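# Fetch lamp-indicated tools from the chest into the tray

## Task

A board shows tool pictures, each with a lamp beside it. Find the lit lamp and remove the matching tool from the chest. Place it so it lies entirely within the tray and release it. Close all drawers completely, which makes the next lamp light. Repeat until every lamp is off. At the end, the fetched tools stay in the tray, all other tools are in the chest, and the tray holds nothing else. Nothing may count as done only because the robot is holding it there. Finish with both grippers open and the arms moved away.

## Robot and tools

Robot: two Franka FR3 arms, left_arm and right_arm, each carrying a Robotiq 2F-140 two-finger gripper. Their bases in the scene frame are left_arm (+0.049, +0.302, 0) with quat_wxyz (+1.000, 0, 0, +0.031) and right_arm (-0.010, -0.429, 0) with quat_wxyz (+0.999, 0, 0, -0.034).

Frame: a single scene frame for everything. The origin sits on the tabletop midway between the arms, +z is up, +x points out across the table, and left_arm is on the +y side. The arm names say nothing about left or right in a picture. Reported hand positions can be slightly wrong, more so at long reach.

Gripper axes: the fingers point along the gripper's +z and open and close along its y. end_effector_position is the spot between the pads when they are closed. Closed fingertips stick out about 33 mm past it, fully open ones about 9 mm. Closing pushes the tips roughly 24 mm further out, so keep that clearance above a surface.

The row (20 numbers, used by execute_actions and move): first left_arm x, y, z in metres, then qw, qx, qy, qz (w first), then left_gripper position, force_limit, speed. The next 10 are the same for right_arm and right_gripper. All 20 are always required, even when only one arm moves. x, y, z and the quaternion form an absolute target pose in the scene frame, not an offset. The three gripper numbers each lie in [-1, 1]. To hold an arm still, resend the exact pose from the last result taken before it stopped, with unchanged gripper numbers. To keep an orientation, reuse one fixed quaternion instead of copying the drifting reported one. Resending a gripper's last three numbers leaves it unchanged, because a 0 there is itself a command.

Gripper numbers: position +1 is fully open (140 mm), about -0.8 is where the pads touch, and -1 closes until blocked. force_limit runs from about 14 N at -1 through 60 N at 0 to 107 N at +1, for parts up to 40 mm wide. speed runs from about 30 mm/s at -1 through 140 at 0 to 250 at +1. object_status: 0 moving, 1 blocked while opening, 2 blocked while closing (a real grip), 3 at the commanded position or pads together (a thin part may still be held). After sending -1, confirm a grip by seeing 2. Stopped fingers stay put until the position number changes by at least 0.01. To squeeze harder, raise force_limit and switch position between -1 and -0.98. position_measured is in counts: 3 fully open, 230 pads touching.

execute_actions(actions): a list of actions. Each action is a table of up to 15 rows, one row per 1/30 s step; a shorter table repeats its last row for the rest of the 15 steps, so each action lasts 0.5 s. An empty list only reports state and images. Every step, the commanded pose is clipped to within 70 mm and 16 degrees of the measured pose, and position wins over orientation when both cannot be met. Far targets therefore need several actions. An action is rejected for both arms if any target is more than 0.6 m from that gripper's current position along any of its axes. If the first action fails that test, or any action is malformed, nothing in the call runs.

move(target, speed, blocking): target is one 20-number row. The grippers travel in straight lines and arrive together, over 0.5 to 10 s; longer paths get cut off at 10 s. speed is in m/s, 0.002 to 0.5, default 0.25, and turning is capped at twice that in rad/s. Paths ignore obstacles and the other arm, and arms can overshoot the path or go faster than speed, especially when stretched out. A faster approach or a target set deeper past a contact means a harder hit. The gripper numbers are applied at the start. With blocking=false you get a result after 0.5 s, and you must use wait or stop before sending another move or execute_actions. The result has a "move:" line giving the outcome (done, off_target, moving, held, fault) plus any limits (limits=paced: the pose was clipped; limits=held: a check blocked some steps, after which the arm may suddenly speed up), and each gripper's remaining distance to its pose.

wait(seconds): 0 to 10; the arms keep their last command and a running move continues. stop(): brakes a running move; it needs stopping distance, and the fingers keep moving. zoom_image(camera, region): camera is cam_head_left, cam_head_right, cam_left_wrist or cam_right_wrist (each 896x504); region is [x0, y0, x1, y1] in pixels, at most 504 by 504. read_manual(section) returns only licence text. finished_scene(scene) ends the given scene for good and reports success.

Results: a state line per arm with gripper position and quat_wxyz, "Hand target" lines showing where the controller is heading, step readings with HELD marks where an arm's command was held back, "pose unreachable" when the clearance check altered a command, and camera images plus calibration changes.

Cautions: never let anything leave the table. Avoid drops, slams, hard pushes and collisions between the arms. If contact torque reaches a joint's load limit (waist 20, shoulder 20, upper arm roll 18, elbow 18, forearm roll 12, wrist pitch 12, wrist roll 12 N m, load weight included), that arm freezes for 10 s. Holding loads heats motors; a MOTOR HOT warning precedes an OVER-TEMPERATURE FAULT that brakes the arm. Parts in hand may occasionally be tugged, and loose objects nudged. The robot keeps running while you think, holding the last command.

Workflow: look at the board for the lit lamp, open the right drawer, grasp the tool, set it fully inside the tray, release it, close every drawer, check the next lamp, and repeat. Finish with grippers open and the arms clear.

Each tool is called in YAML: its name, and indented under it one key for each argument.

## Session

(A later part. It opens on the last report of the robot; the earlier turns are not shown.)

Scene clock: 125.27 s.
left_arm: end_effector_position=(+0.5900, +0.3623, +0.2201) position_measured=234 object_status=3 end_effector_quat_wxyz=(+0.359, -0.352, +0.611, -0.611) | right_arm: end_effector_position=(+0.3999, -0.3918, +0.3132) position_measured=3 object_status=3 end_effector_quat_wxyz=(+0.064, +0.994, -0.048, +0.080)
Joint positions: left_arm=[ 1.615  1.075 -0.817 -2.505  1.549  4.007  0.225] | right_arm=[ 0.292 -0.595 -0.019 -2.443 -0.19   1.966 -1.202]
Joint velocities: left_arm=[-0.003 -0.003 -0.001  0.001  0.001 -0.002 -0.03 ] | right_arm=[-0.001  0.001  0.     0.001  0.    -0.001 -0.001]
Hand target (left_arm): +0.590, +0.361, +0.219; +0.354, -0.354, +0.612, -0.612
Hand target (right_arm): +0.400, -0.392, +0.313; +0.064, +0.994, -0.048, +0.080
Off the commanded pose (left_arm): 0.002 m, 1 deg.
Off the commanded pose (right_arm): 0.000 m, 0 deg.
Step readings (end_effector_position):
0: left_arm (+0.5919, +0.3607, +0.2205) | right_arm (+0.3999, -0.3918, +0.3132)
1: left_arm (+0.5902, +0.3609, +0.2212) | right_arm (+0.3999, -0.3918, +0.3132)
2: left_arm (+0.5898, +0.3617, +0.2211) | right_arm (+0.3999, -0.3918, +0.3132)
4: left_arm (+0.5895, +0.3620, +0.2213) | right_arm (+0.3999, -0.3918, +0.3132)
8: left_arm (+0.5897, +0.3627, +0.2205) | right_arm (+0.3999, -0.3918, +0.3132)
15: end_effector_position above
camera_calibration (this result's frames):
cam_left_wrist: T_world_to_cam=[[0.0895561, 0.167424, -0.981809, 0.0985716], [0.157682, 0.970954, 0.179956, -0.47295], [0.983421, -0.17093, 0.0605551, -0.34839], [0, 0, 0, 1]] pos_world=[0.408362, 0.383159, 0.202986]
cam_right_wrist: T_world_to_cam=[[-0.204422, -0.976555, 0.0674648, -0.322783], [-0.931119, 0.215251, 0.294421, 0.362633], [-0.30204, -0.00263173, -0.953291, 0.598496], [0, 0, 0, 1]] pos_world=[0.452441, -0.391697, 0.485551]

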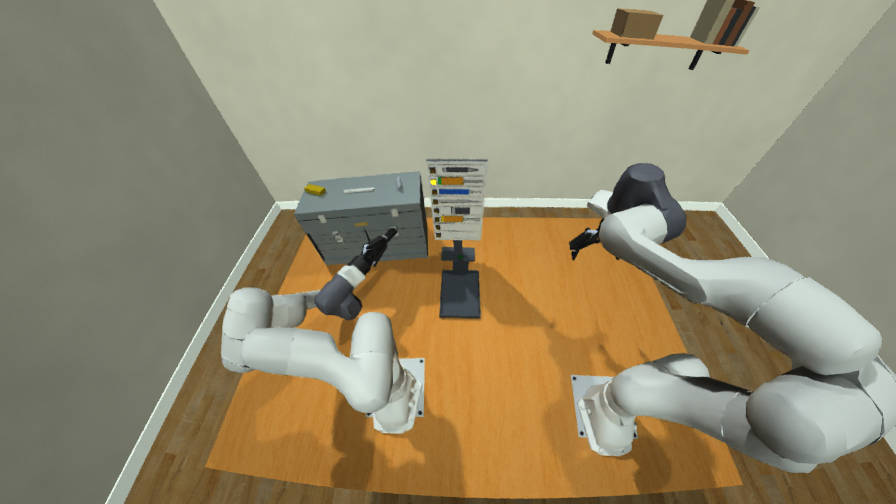

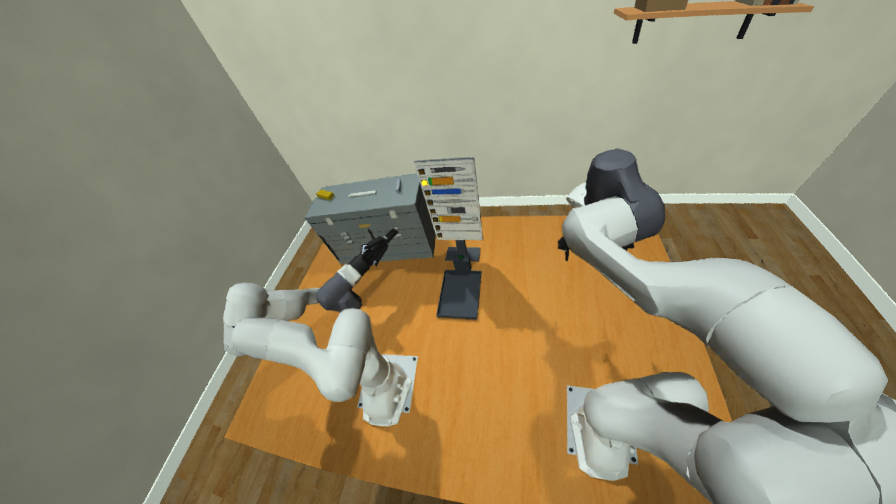

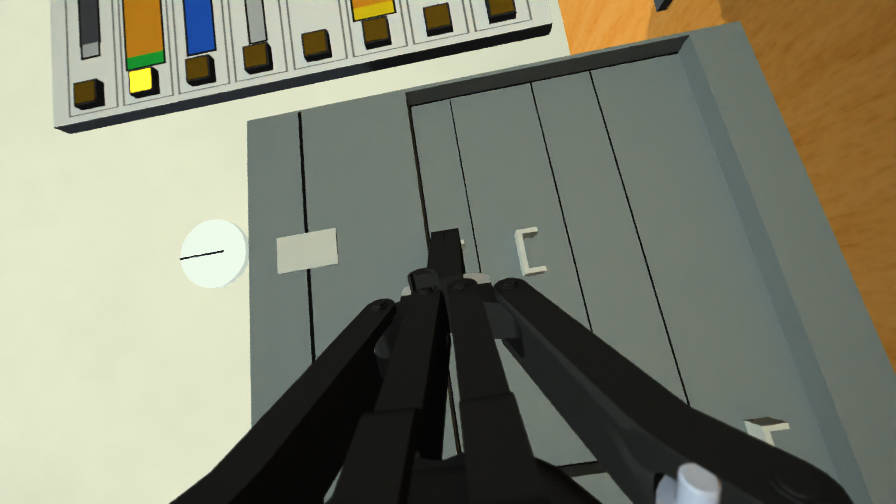

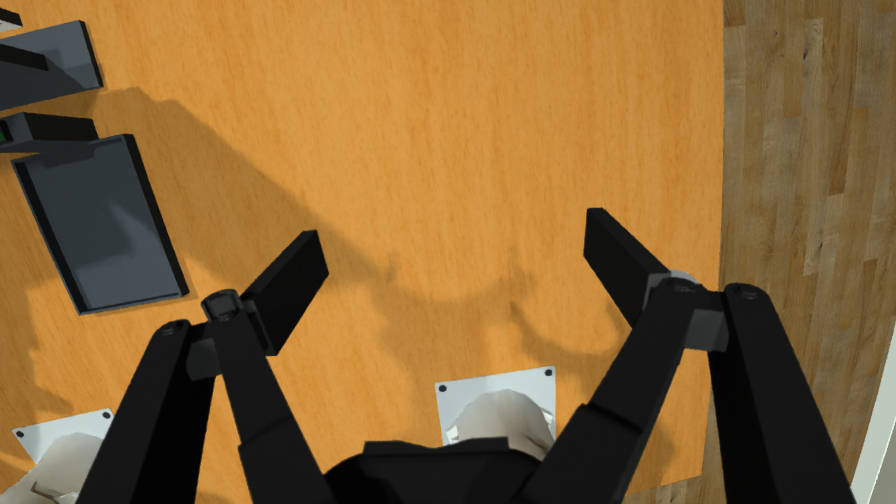

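move:
  target: [0.45,0.351,0.219,0.354,-0.354,0.612,-0.612,-1,0.3,0,0.4,-0.392,0.313,0.064,0.994,-0.048,0.08,1,0,0]
  speed: 0.1

Scene clock: 127.27 s.
left_arm: end_effector_position=(+0.4517, +0.3534, +0.2179) position_measured=234 object_status=3 end_effector_quat_wxyz=(+0.354, -0.356, +0.613, -0.611) | right_arm: end_effector_position=(+0.3999, -0.3918, +0.3132) position_measured=3 object_status=3 end_effector_quat_wxyz=(+0.064, +0.994, -0.048, +0.080)
Joint positions: left_arm=[ 1.854  0.91  -0.619 -2.768  1.843  4.118  0.238] | right_arm=[ 0.292 -0.595 -0.019 -2.443 -0.19   1.966 -1.202]
Joint velocities: left_arm=[ 0.001 -0.     0.001 -0.001  0.008  0.007 -0.   ] | right_arm=[-0.     0.     0.002 -0.    -0.    -0.001 -0.001]
Hand target (left_arm): +0.450, +0.353, +0.219; +0.354, -0.355, +0.612, -0.612
Hand target (right_arm): +0.400, -0.392, +0.313; +0.064, +0.994, -0.048, +0.080
Off the commanded pose (left_arm): 0.003 m, 0 deg.
Off the commanded pose (right_arm): 0.000 m, 0 deg.
move: done
camera_calibration (this result's frames):
cam_left_wrist: T_world_to_cam=[[0.0788734, 0.162771, -0.983506, 0.117088], [0.163047, 0.971188, 0.173808, -0.443248], [0.983461, -0.174066, 0.0500616, -0.210439], [0, 0, 0, 1]] pos_world=[0.269993, 0.374788, 0.202732]
cam_right_wrist: T_world_to_cam=[[-0.204422, -0.976555, 0.0674647, -0.322783], [-0.931119, 0.215251, 0.294421, 0.362633], [-0.30204, -0.00263162, -0.953292, 0.598496], [0, 0, 0, 1]] pos_world=[0.452441, -0.391697, 0.485551]

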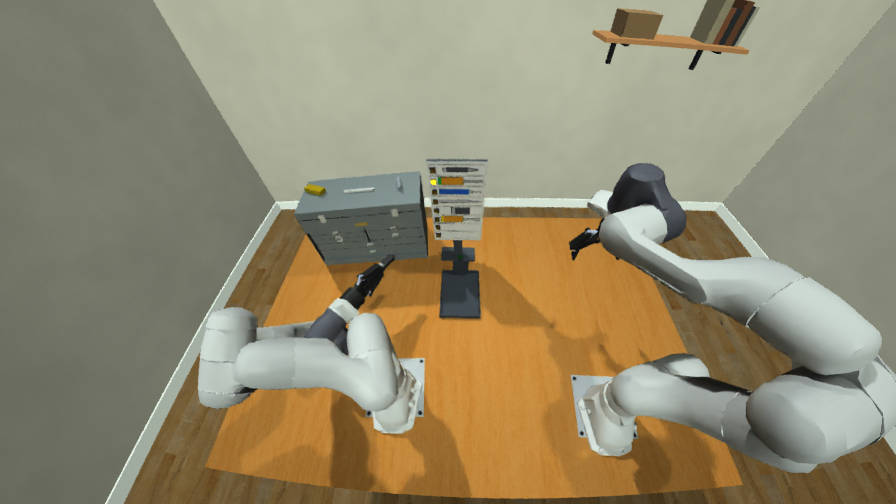

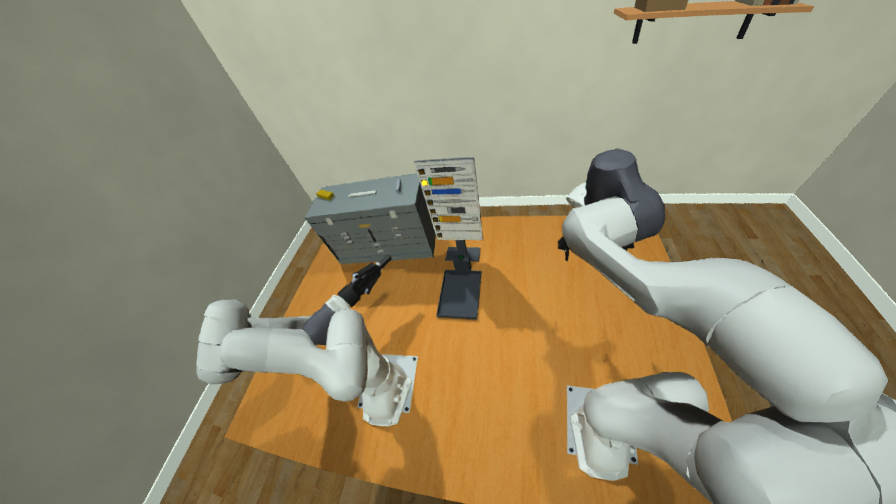

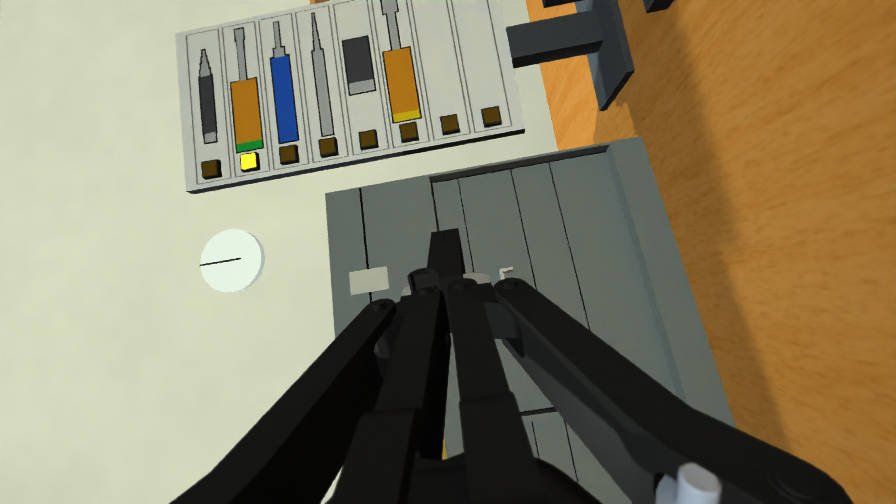

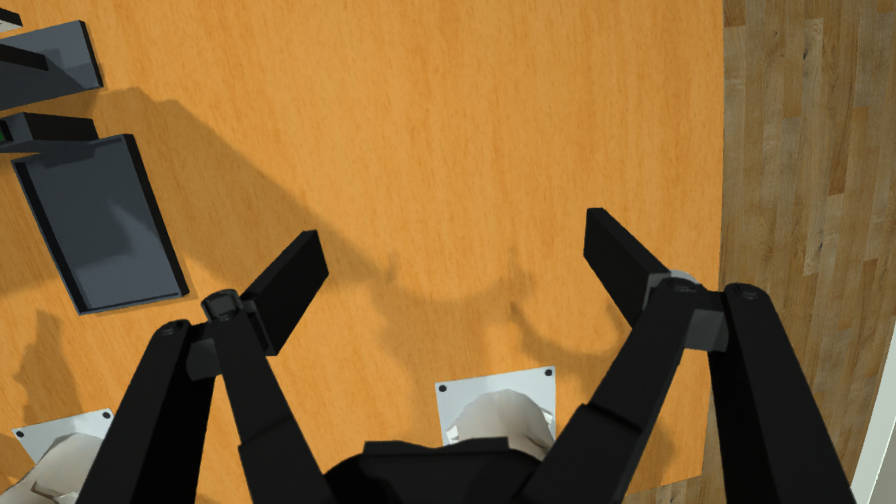

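move:
  target: [0.575,0.38,0.219,0.354,-0.354,0.612,-0.612,-0.4,0,0,0.4,-0.392,0.313,0.064,0.994,-0.048,0.08,1,0,0]
  speed: 0.15

zoom_image:
  camera: "cam_left_wrist"
  region: [340, 180, 580, 340]

Scene clock: 129.17 s.
left_arm: end_effector_position=(+0.5735, +0.3771, +0.2203) position_measured=179 object_status=3 end_effector_quat_wxyz=(+0.360, -0.346, +0.615, -0.610) | right_arm: end_effector_position=(+0.3999, -0.3918, +0.3132) position_measured=3 object_status=3 end_effector_quat_wxyz=(+0.064, +0.994, -0.048, +0.080)
Joint positions: left_arm=[ 1.635  1.035 -0.784 -2.485  1.633  4.045  0.153] | right_arm=[ 0.292 -0.595 -0.019 -2.443 -0.19   1.966 -1.202]
Joint velocities: left_arm=[-0.002 -0.001 -0.001  0.004 -0.002 -0.    -0.032] | right_arm=[ 0.     0.001 -0.     0.001  0.001 -0.001 -0.002]
Hand target (left_arm): +0.575, +0.378, +0.219; +0.354, -0.353, +0.613, -0.612
Hand target (right_arm): +0.400, -0.392, +0.313; +0.064, +0.994, -0.048, +0.080
Off the commanded pose (left_arm): 0.004 m, 1 deg.
Off the commanded pose (right_arm): 0.000 m, 0 deg.
move: off_target (left_arm)
camera_calibration (this result's frames):
cam_left_wrist: T_world_to_cam=[[0.0961432, 0.176938, -0.979515, 0.0899421], [0.16537, 0.967558, 0.19101, -0.49033], [0.981534, -0.180347, 0.0637639, -0.325719], [0, 0, 0, 1]] pos_world=[0.392143, 0.399766, 0.202527]
cam_right_wrist: T_world_to_cam=[[-0.204422, -0.976555, 0.0674648, -0.322783], [-0.931119, 0.215251, 0.294421, 0.362633], [-0.30204, -0.0026318, -0.953292, 0.598496], [0, 0, 0, 1]] pos_world=[0.452441, -0.391697, 0.485551]

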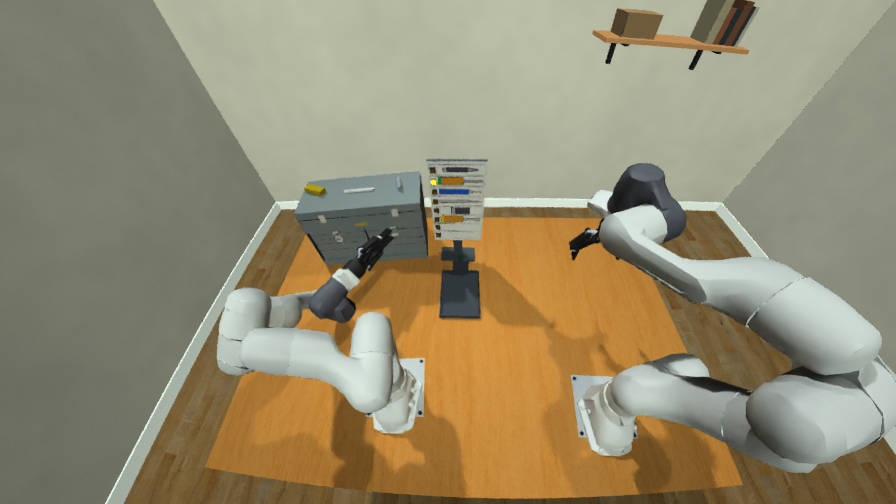

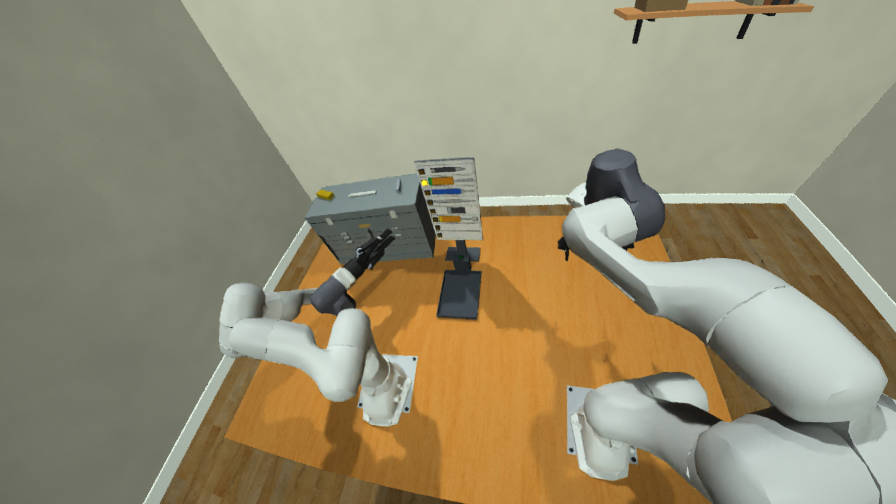

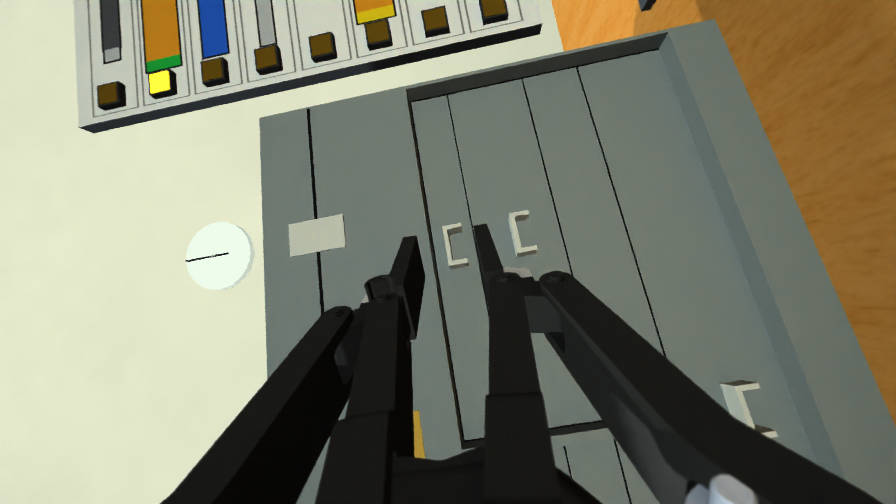

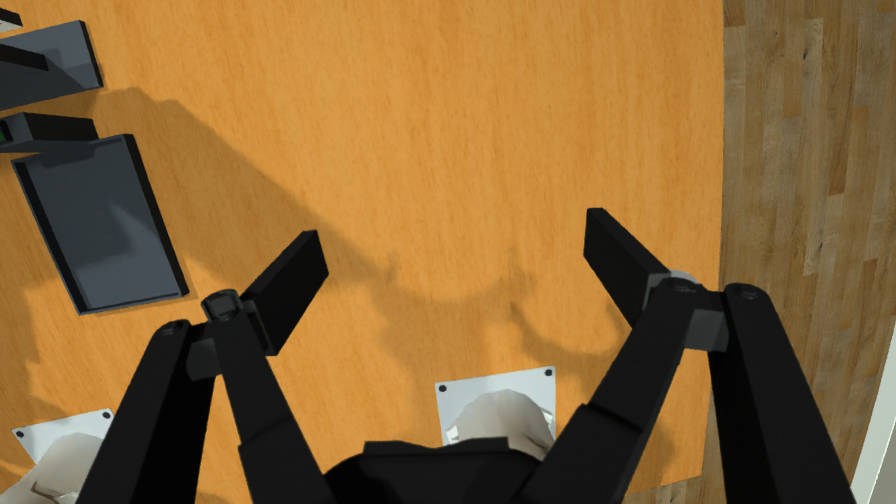

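Region (340, 180, 580, 340) of cam_left_wrist's 896x504 image, scaled by 2.100, with more detail than that image has.

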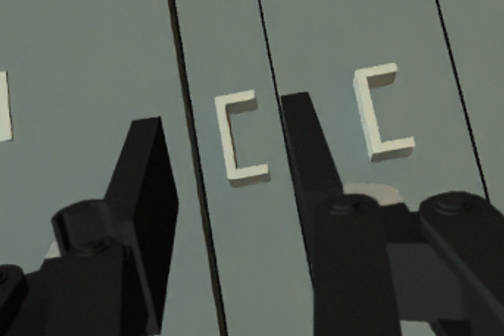

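zoom_image:
  camera: "cam_head_right"
  region: [310, 200, 410, 270]

Region (310, 200, 410, 270) of cam_head_right's 896x504 image, scaled by 5.040, with more detail than that image has; it fills the top 353 rows of this view, and the rest is white.

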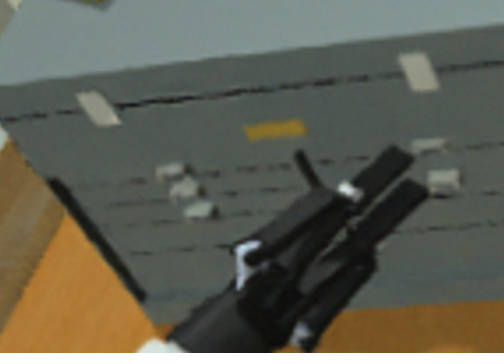

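move:
  target: [0.62,0.345,0.222,0.354,-0.354,0.612,-0.612,-1,0,0,0.4,-0.392,0.313,0.064,0.994,-0.048,0.08,1,0,0]
  speed: 0.04

Scene clock: 131.23 s.
left_arm: end_effector_position=(+0.6035, +0.3498, +0.2232) position_measured=233 object_status=3 end_effector_quat_wxyz=(+0.354, -0.355, +0.605, -0.619) | right_arm: end_effector_position=(+0.3999, -0.3918, +0.3132) position_measured=3 object_status=3 end_effector_quat_wxyz=(+0.064, +0.994, -0.048, +0.080)
Joint positions: left_arm=[ 1.559  1.082 -0.823 -2.5    1.484  4.023  0.248] | right_arm=[ 0.292 -0.595 -0.019 -2.443 -0.19   1.966 -1.202]
Joint velocities: left_arm=[-0.009  0.001  0.005 -0.009 -0.02   0.011  0.043] | right_arm=[ 0.001  0.001 -0.001  0.002  0.001 -0.001  0.001]
Hand target (left_arm): +0.619, +0.345, +0.222; +0.355, -0.354, +0.612, -0.612
Hand target (right_arm): +0.400, -0.392, +0.313; +0.064, +0.994, -0.048, +0.080
Off the commanded pose (left_arm): 0.017 m, 1 deg.
Off the commanded pose (right_arm): 0.000 m, 0 deg.
move: off_target (left_arm)
camera_calibration (this result's frames):
cam_left_wrist: T_world_to_cam=[[0.0912313, 0.14503, -0.985212, 0.110062], [0.161494, 0.974087, 0.158347, -0.46199], [0.982648, -0.173552, 0.0654458, -0.36373], [0, 0, 0, 1]] pos_world=[0.421986, 0.370931, 0.205393]
cam_right_wrist: T_world_to_cam=[[-0.204422, -0.976555, 0.0674648, -0.322783], [-0.931119, 0.215251, 0.294421, 0.362633], [-0.30204, -0.00263166, -0.953292, 0.598496], [0, 0, 0, 1]] pos_world=[0.452441, -0.391697, 0.485551]

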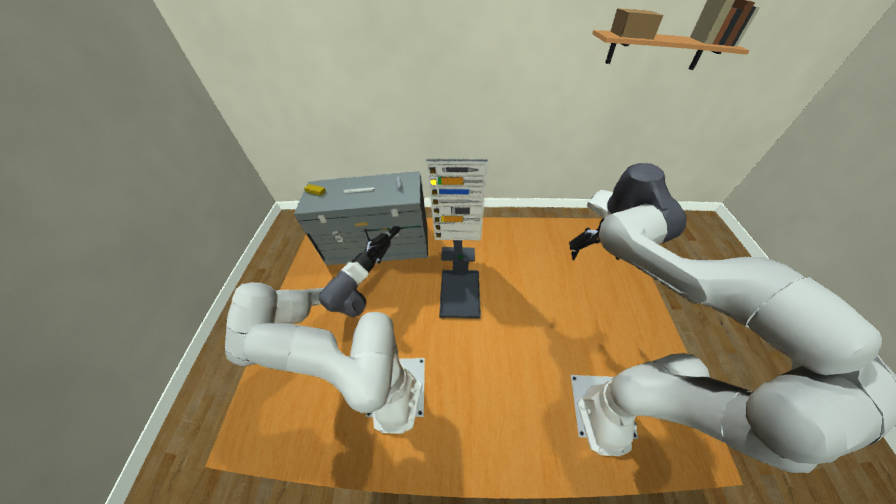

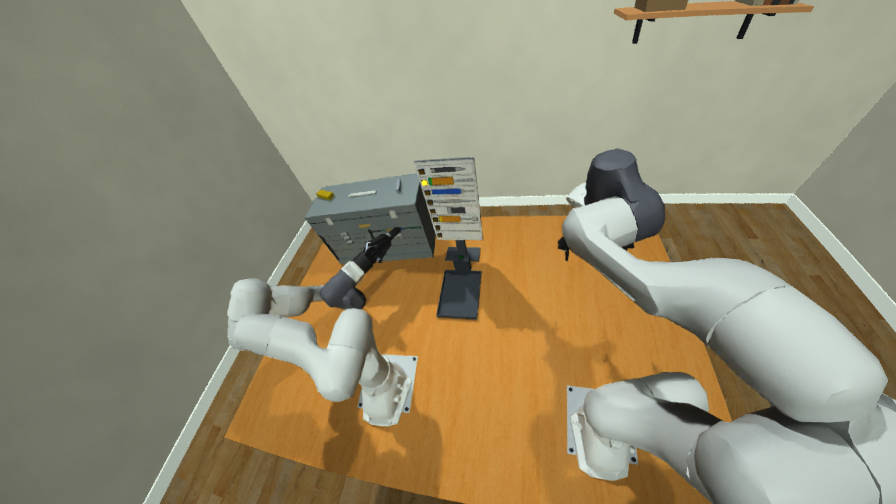

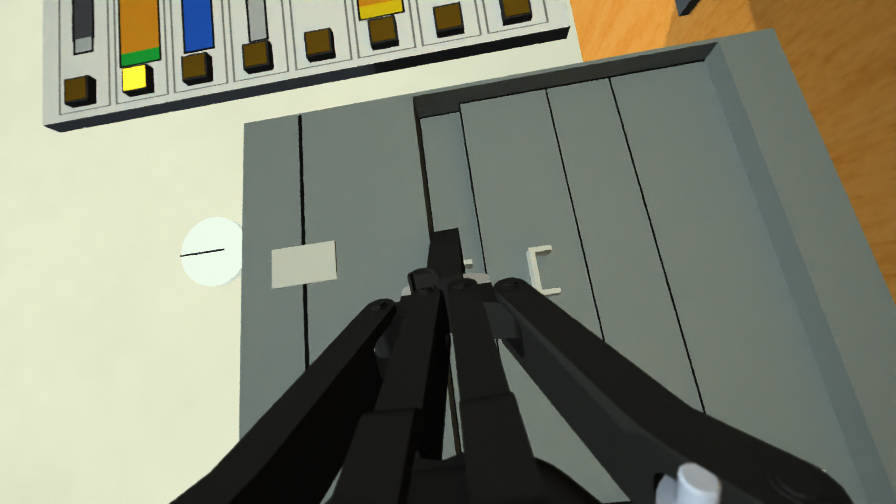

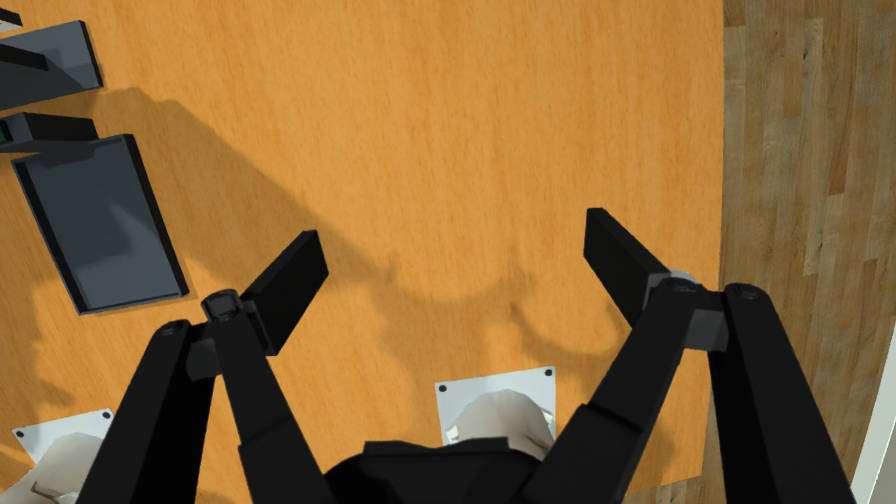

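move:
  target: [0.5,0.465,0.14,0.519,-0.519,0.481,-0.481,-0.4,0,0,0.4,-0.392,0.313,0.064,0.994,-0.048,0.08,1,0,0]

Scene clock: 142.43 s.
left_arm: end_effector_position=(+0.5419, +0.4160, +0.1720) position_measured=179 object_status=3 end_effector_quat_wxyz=(+0.417, -0.478, +0.526, -0.567) | right_arm: end_effector_position=(+0.3999, -0.3918, +0.3132) position_measured=3 object_status=3 end_effector_quat_wxyz=(+0.064, +0.994, -0.048, +0.080)
Joint positions: left_arm=[ 1.661  1.144 -0.653 -2.756  1.212  4.225  0.638] | right_arm=[ 0.292 -0.595 -0.019 -2.443 -0.19   1.966 -1.202]
Joint velocities: left_arm=[-0.001 -0.001 -0.001 -0.001  0.     0.    -0.   ] | right_arm=[-0.    -0.     0.001 -0.    -0.001  0.     0.001]
Hand target (left_arm): +0.542, +0.415, +0.171; +0.415, -0.478, +0.526, -0.568
Hand target (right_arm): +0.400, -0.392, +0.313; +0.064, +0.994, -0.048, +0.080
Off the commanded pose (left_arm): 0.072 m, 17 deg.
Off the commanded pose (right_arm): 0.000 m, 0 deg.
TORQUE FAULT: the external load on joint 3 (upper arm roll) of the left arm reached its load limit, and that arm stopped for 10 seconds. That time counts as 18 of the actions that you can send in this scene. A torque fault stops only its own arm. That arm's remaining commands of this call were not run. That arm's gripper holds where it stopped, with its grip as last carried out, and that arm accepts commands again: back off and push less far. That arm stops again, at the same cost, whenever a joint's load reaches its limit.
move: fault (left_arm)
camera_calibration (this result's frames):
cam_left_wrist: T_world_to_cam=[[-0.00254434, 0.0804054, -0.996759, 0.135353], [-0.148627, 0.985661, 0.0798895, -0.331714], [0.98889, 0.148348, 0.00944254, -0.415953], [0, 0, 0, 1]] pos_world=[0.362374, 0.377781, 0.165342]
cam_right_wrist: T_world_to_cam=[[-0.204422, -0.976555, 0.0674649, -0.322783], [-0.931119, 0.21525, 0.294421, 0.362633], [-0.30204, -0.00263189, -0.953292, 0.598496], [0, 0, 0, 1]] pos_world=[0.452441, -0.391697, 0.485551]

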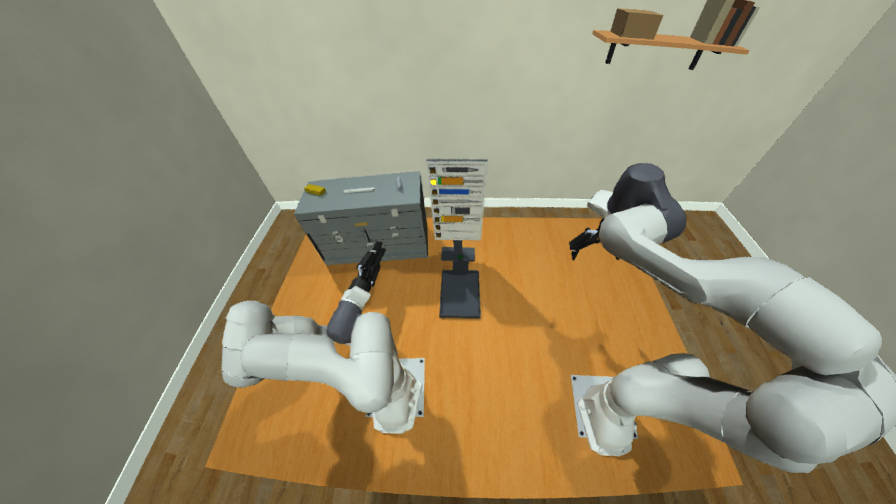

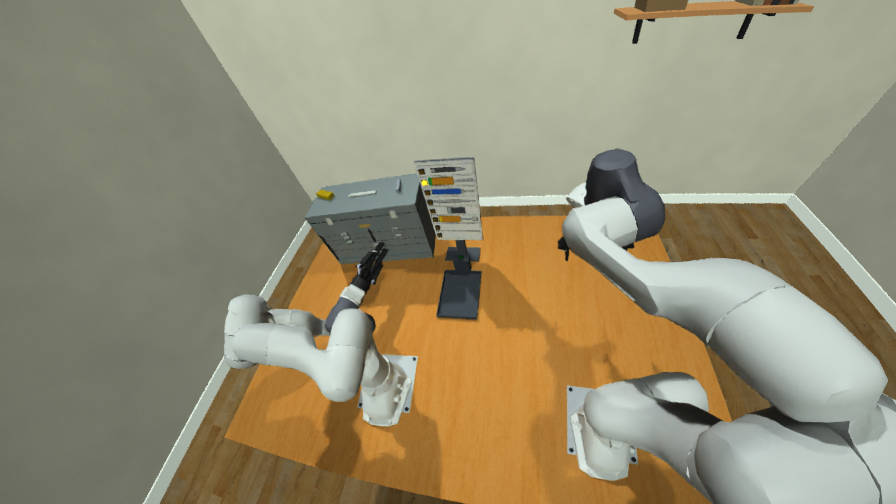

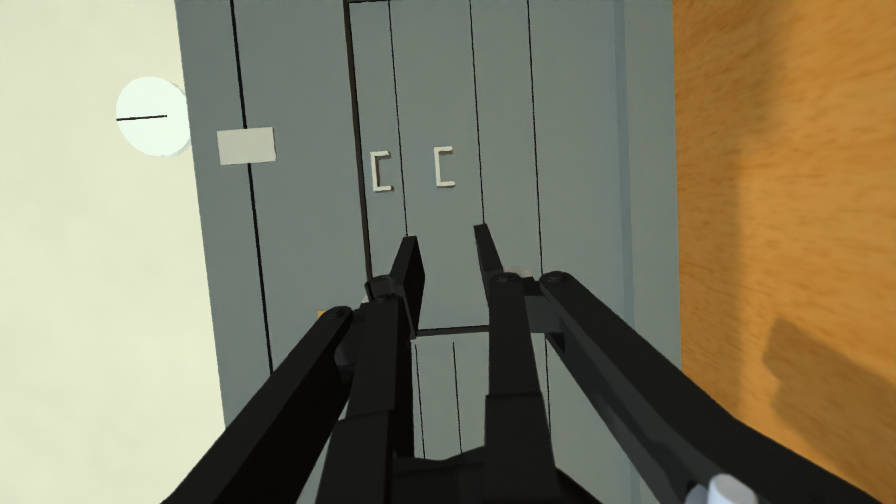

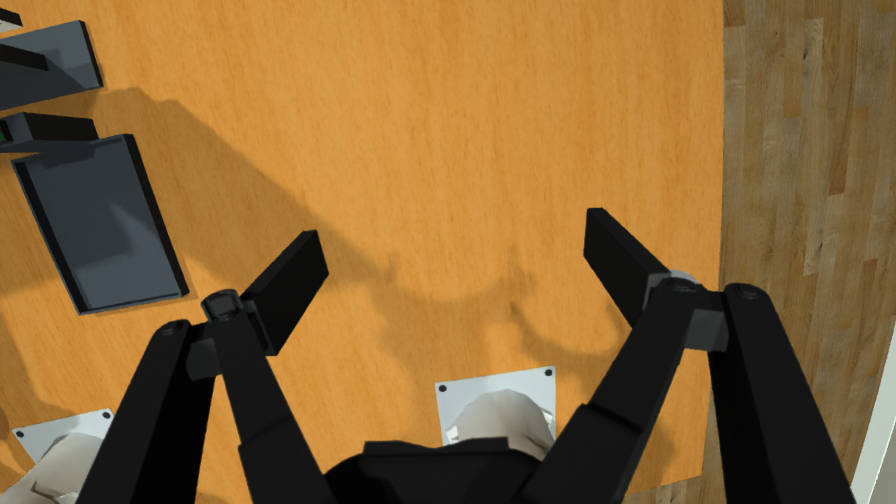

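move:
  target: [0.5,0.6,0.5,0.522,-0.292,0.785,-0.158,-0.4,0,0,0.56,0.17,0.22,0.5,-0.5,-0.5,-0.5,-1,0,0]

Scene clock: 148.37 s.
left_arm: end_effector_position=(+0.5056, +0.5908, +0.4945) position_measured=179 object_status=3 end_effector_quat_wxyz=(+0.516, -0.287, +0.791, -0.163) | right_arm: end_effector_position=(+0.5569, +0.1755, +0.2205) position_measured=233 object_status=3 end_effector_quat_wxyz=(+0.489, -0.518, -0.517, -0.475)
Joint positions: left_arm=[ 2.225 -0.454 -0.912 -2.153  1.599  4.527 -0.434] | right_arm=[ 2.738 -1.776 -1.65  -1.78  -0.363  2.876 -2.994]
Joint velocities: left_arm=[-0.    -0.001  0.    -0.     0.001 -0.002 -0.003] | right_arm=[-0.     0.     0.     0.001  0.001 -0.008 -0.031]
Hand target (left_arm): +0.504, +0.591, +0.495; +0.514, -0.289, +0.791, -0.163
Hand target (right_arm): +0.556, +0.176, +0.221; +0.488, -0.514, -0.521, -0.477
Off the commanded pose (left_arm): 0.012 m, 1 deg.
Off the commanded pose (right_arm): 0.006 m, 4 deg.
joint sent to its limit (right arm) — the command would take joint 1 (waist) past its upper limit, joint 2 (shoulder) past its lower limit and joint 7 (wrist roll) past its lower limit, so those joints were sent only as far as their limits.
move: off_target (left_arm, right_arm)
camera_calibration (this result's frames):
cam_left_wrist: T_world_to_cam=[[-0.233869, 0.882324, -0.408423, -0.205082], [0.019426, 0.424229, 0.905346, -0.696598], [0.972074, 0.203798, -0.116354, -0.371139], [0, 0, 0, 1]] pos_world=[0.326344, 0.552104, 0.503719]
cam_right_wrist: T_world_to_cam=[[0.991489, 0.0396155, -0.124019, -0.532503], [-0.0851897, -0.522932, -0.848106, 0.324365], [-0.0984515, 0.851453, -0.515107, 0.199129], [0, 0, 0, 1]] pos_world=[0.575208, 0.021167, 0.311628]

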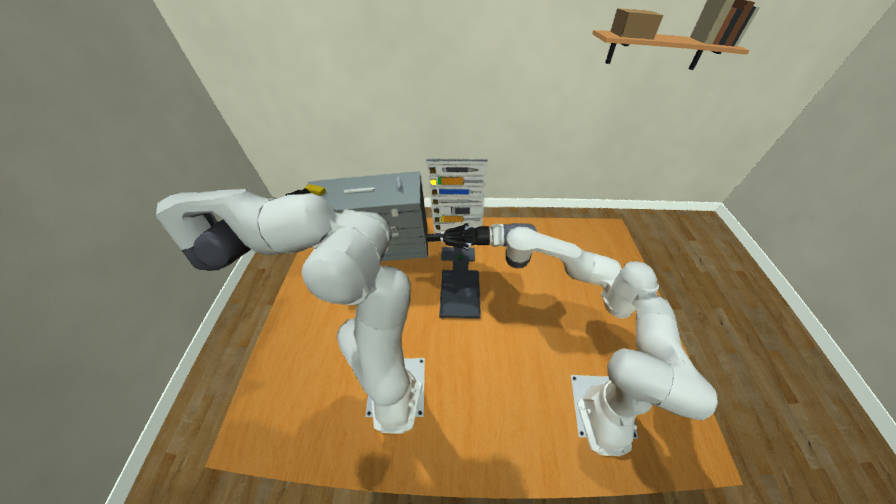

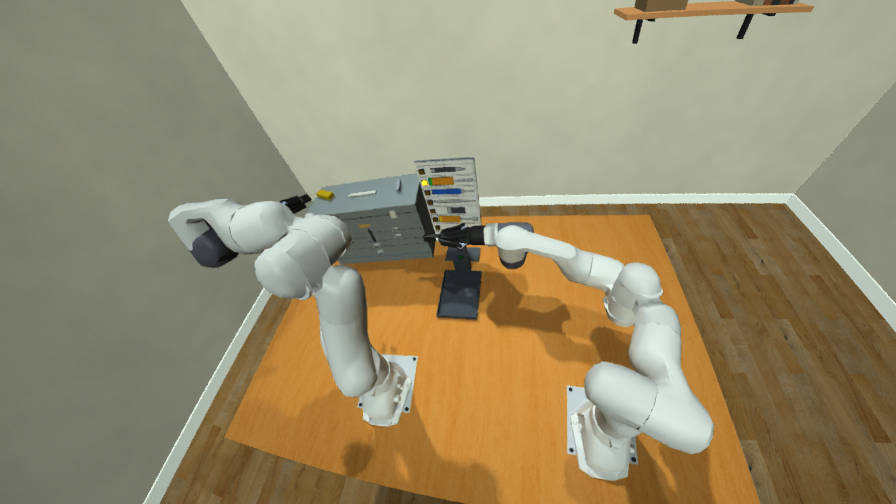

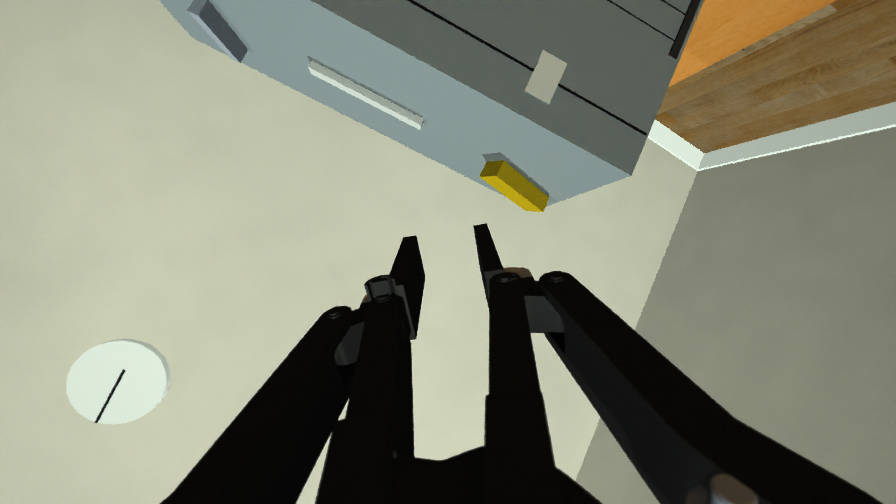

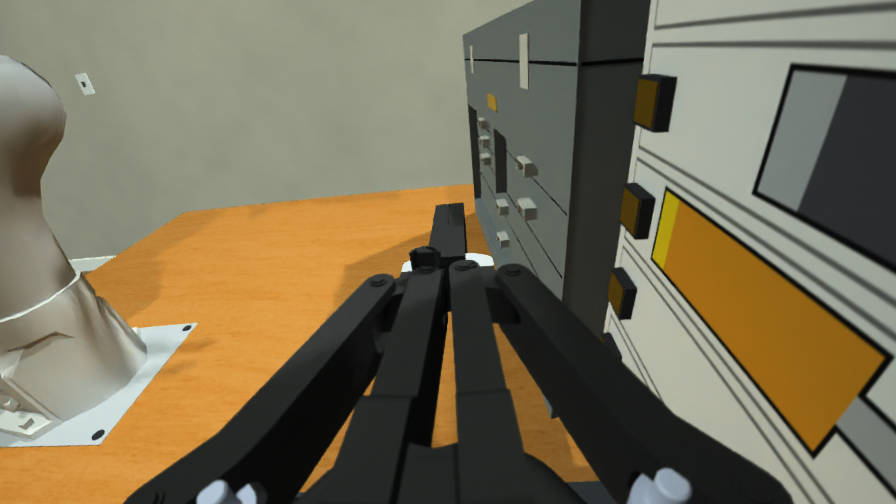

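zoom_image:
  camera: "cam_right_wrist"
  region: [440, 100, 600, 260]

Region (440, 100, 600, 260) of cam_right_wrist's 896x504 image, scaled by 3.150, with more detail than that image has.

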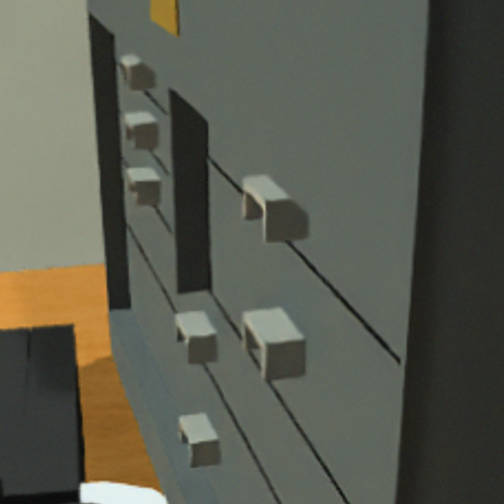

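move:
  target: [0.545,0.346,0.286,0.383,0,0.924,0,0,0,0,0.4,-0.392,0.313,0.064,0.994,-0.048,0.08,1,0,0]

Scene clock: 153.73 s.
left_arm: end_effector_position=(+0.5385, +0.3479, +0.2872) position_measured=129 object_status=3 end_effector_quat_wxyz=(+0.383, -0.004, +0.924, -0.000) | right_arm: end_effector_position=(+0.4043, -0.4001, +0.3146) position_measured=3 object_status=3 end_effector_quat_wxyz=(+0.053, +0.994, -0.063, +0.078)
Joint positions: left_arm=[ 1.741 -1.079 -0.985 -2.614  1.503  4.449 -0.037] | right_arm=[-0.122 -0.614  0.288 -2.433  0.045  1.981 -1.398]
Joint velocities: left_arm=[-0.     0.    -0.001  0.001 -0.001 -0.     0.002] | right_arm=[-0.009  0.     0.006  0.001  0.003 -0.011  0.017]
Hand target (left_arm): +0.539, +0.348, +0.286; +0.384, -0.003, +0.924, +0.001
Hand target (right_arm): +0.403, -0.400, +0.314; +0.052, +0.993, -0.069, +0.076
Off the commanded pose (left_arm): 0.007 m, 0 deg.
Off the commanded pose (right_arm): 0.009 m, 2 deg.
move: off_target (left_arm, right_arm)
camera_calibration (this result's frames):
cam_left_wrist: T_world_to_cam=[[0.114782, 0.984716, 0.130992, -0.446073], [0.412109, -0.167183, 0.895665, -0.409505], [0.903876, -0.0488231, -0.425, -0.164457], [0, 0, 0, 1]] pos_world=[0.368611, 0.362763, 0.355317]
cam_right_wrist: T_world_to_cam=[[-0.232128, -0.971735, 0.0429855, -0.309272], [-0.923942, 0.234095, 0.30254, 0.37019], [-0.304051, 0.0305119, -0.952167, 0.614848], [0, 0, 0, 1]] pos_world=[0.457189, -0.40595, 0.486735]

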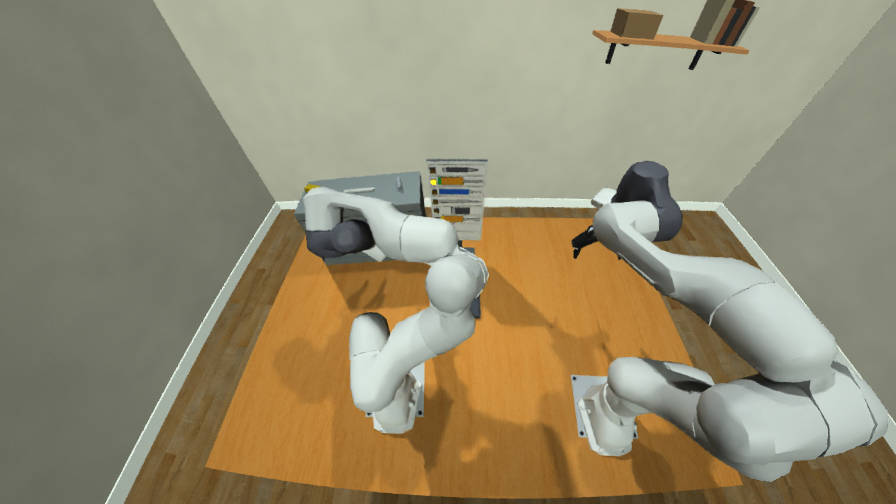

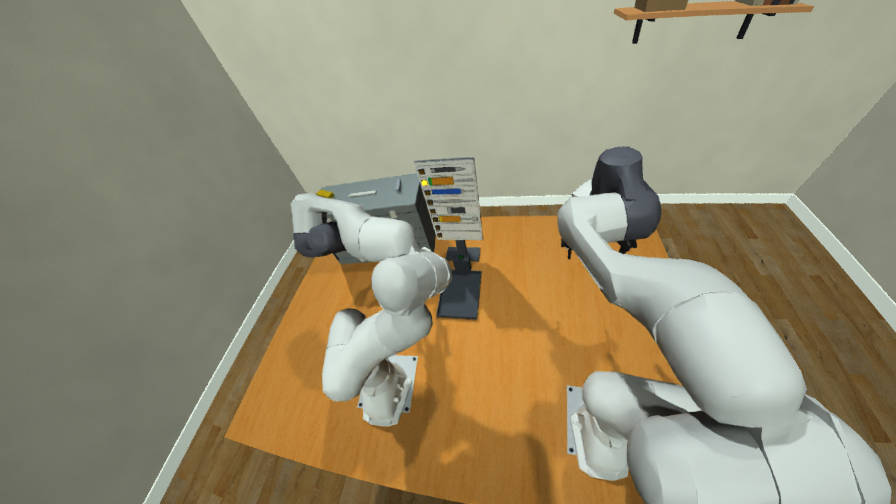

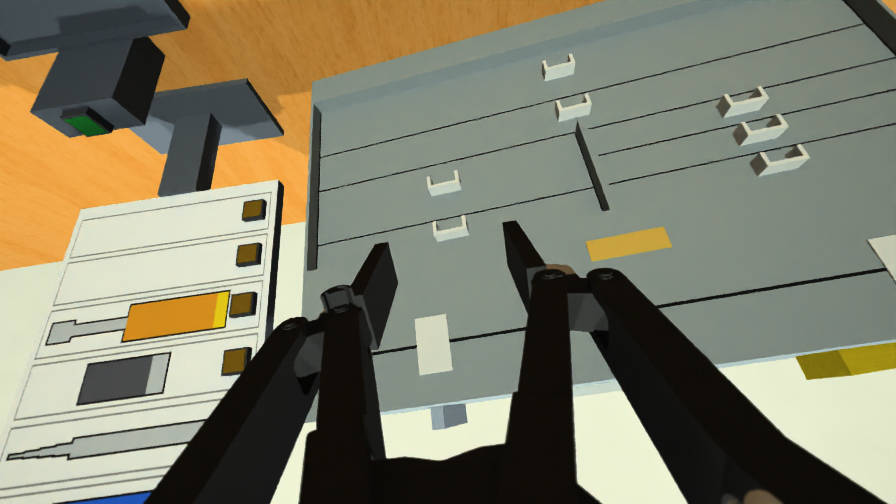

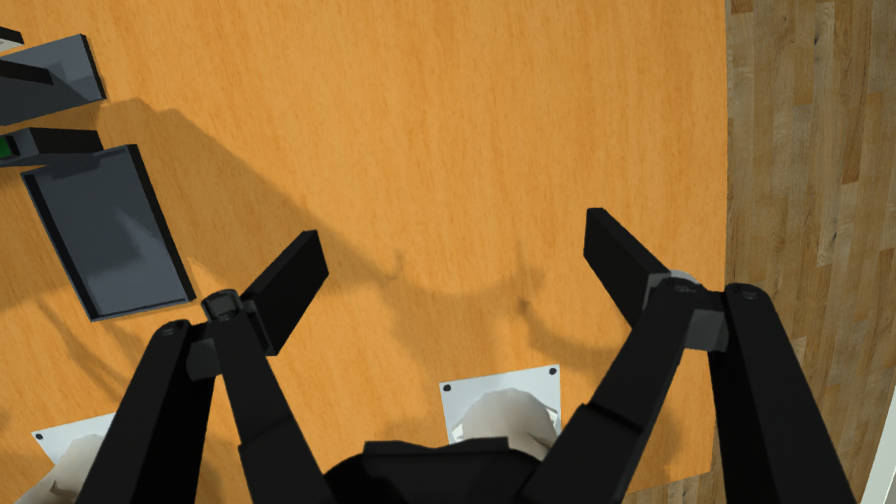

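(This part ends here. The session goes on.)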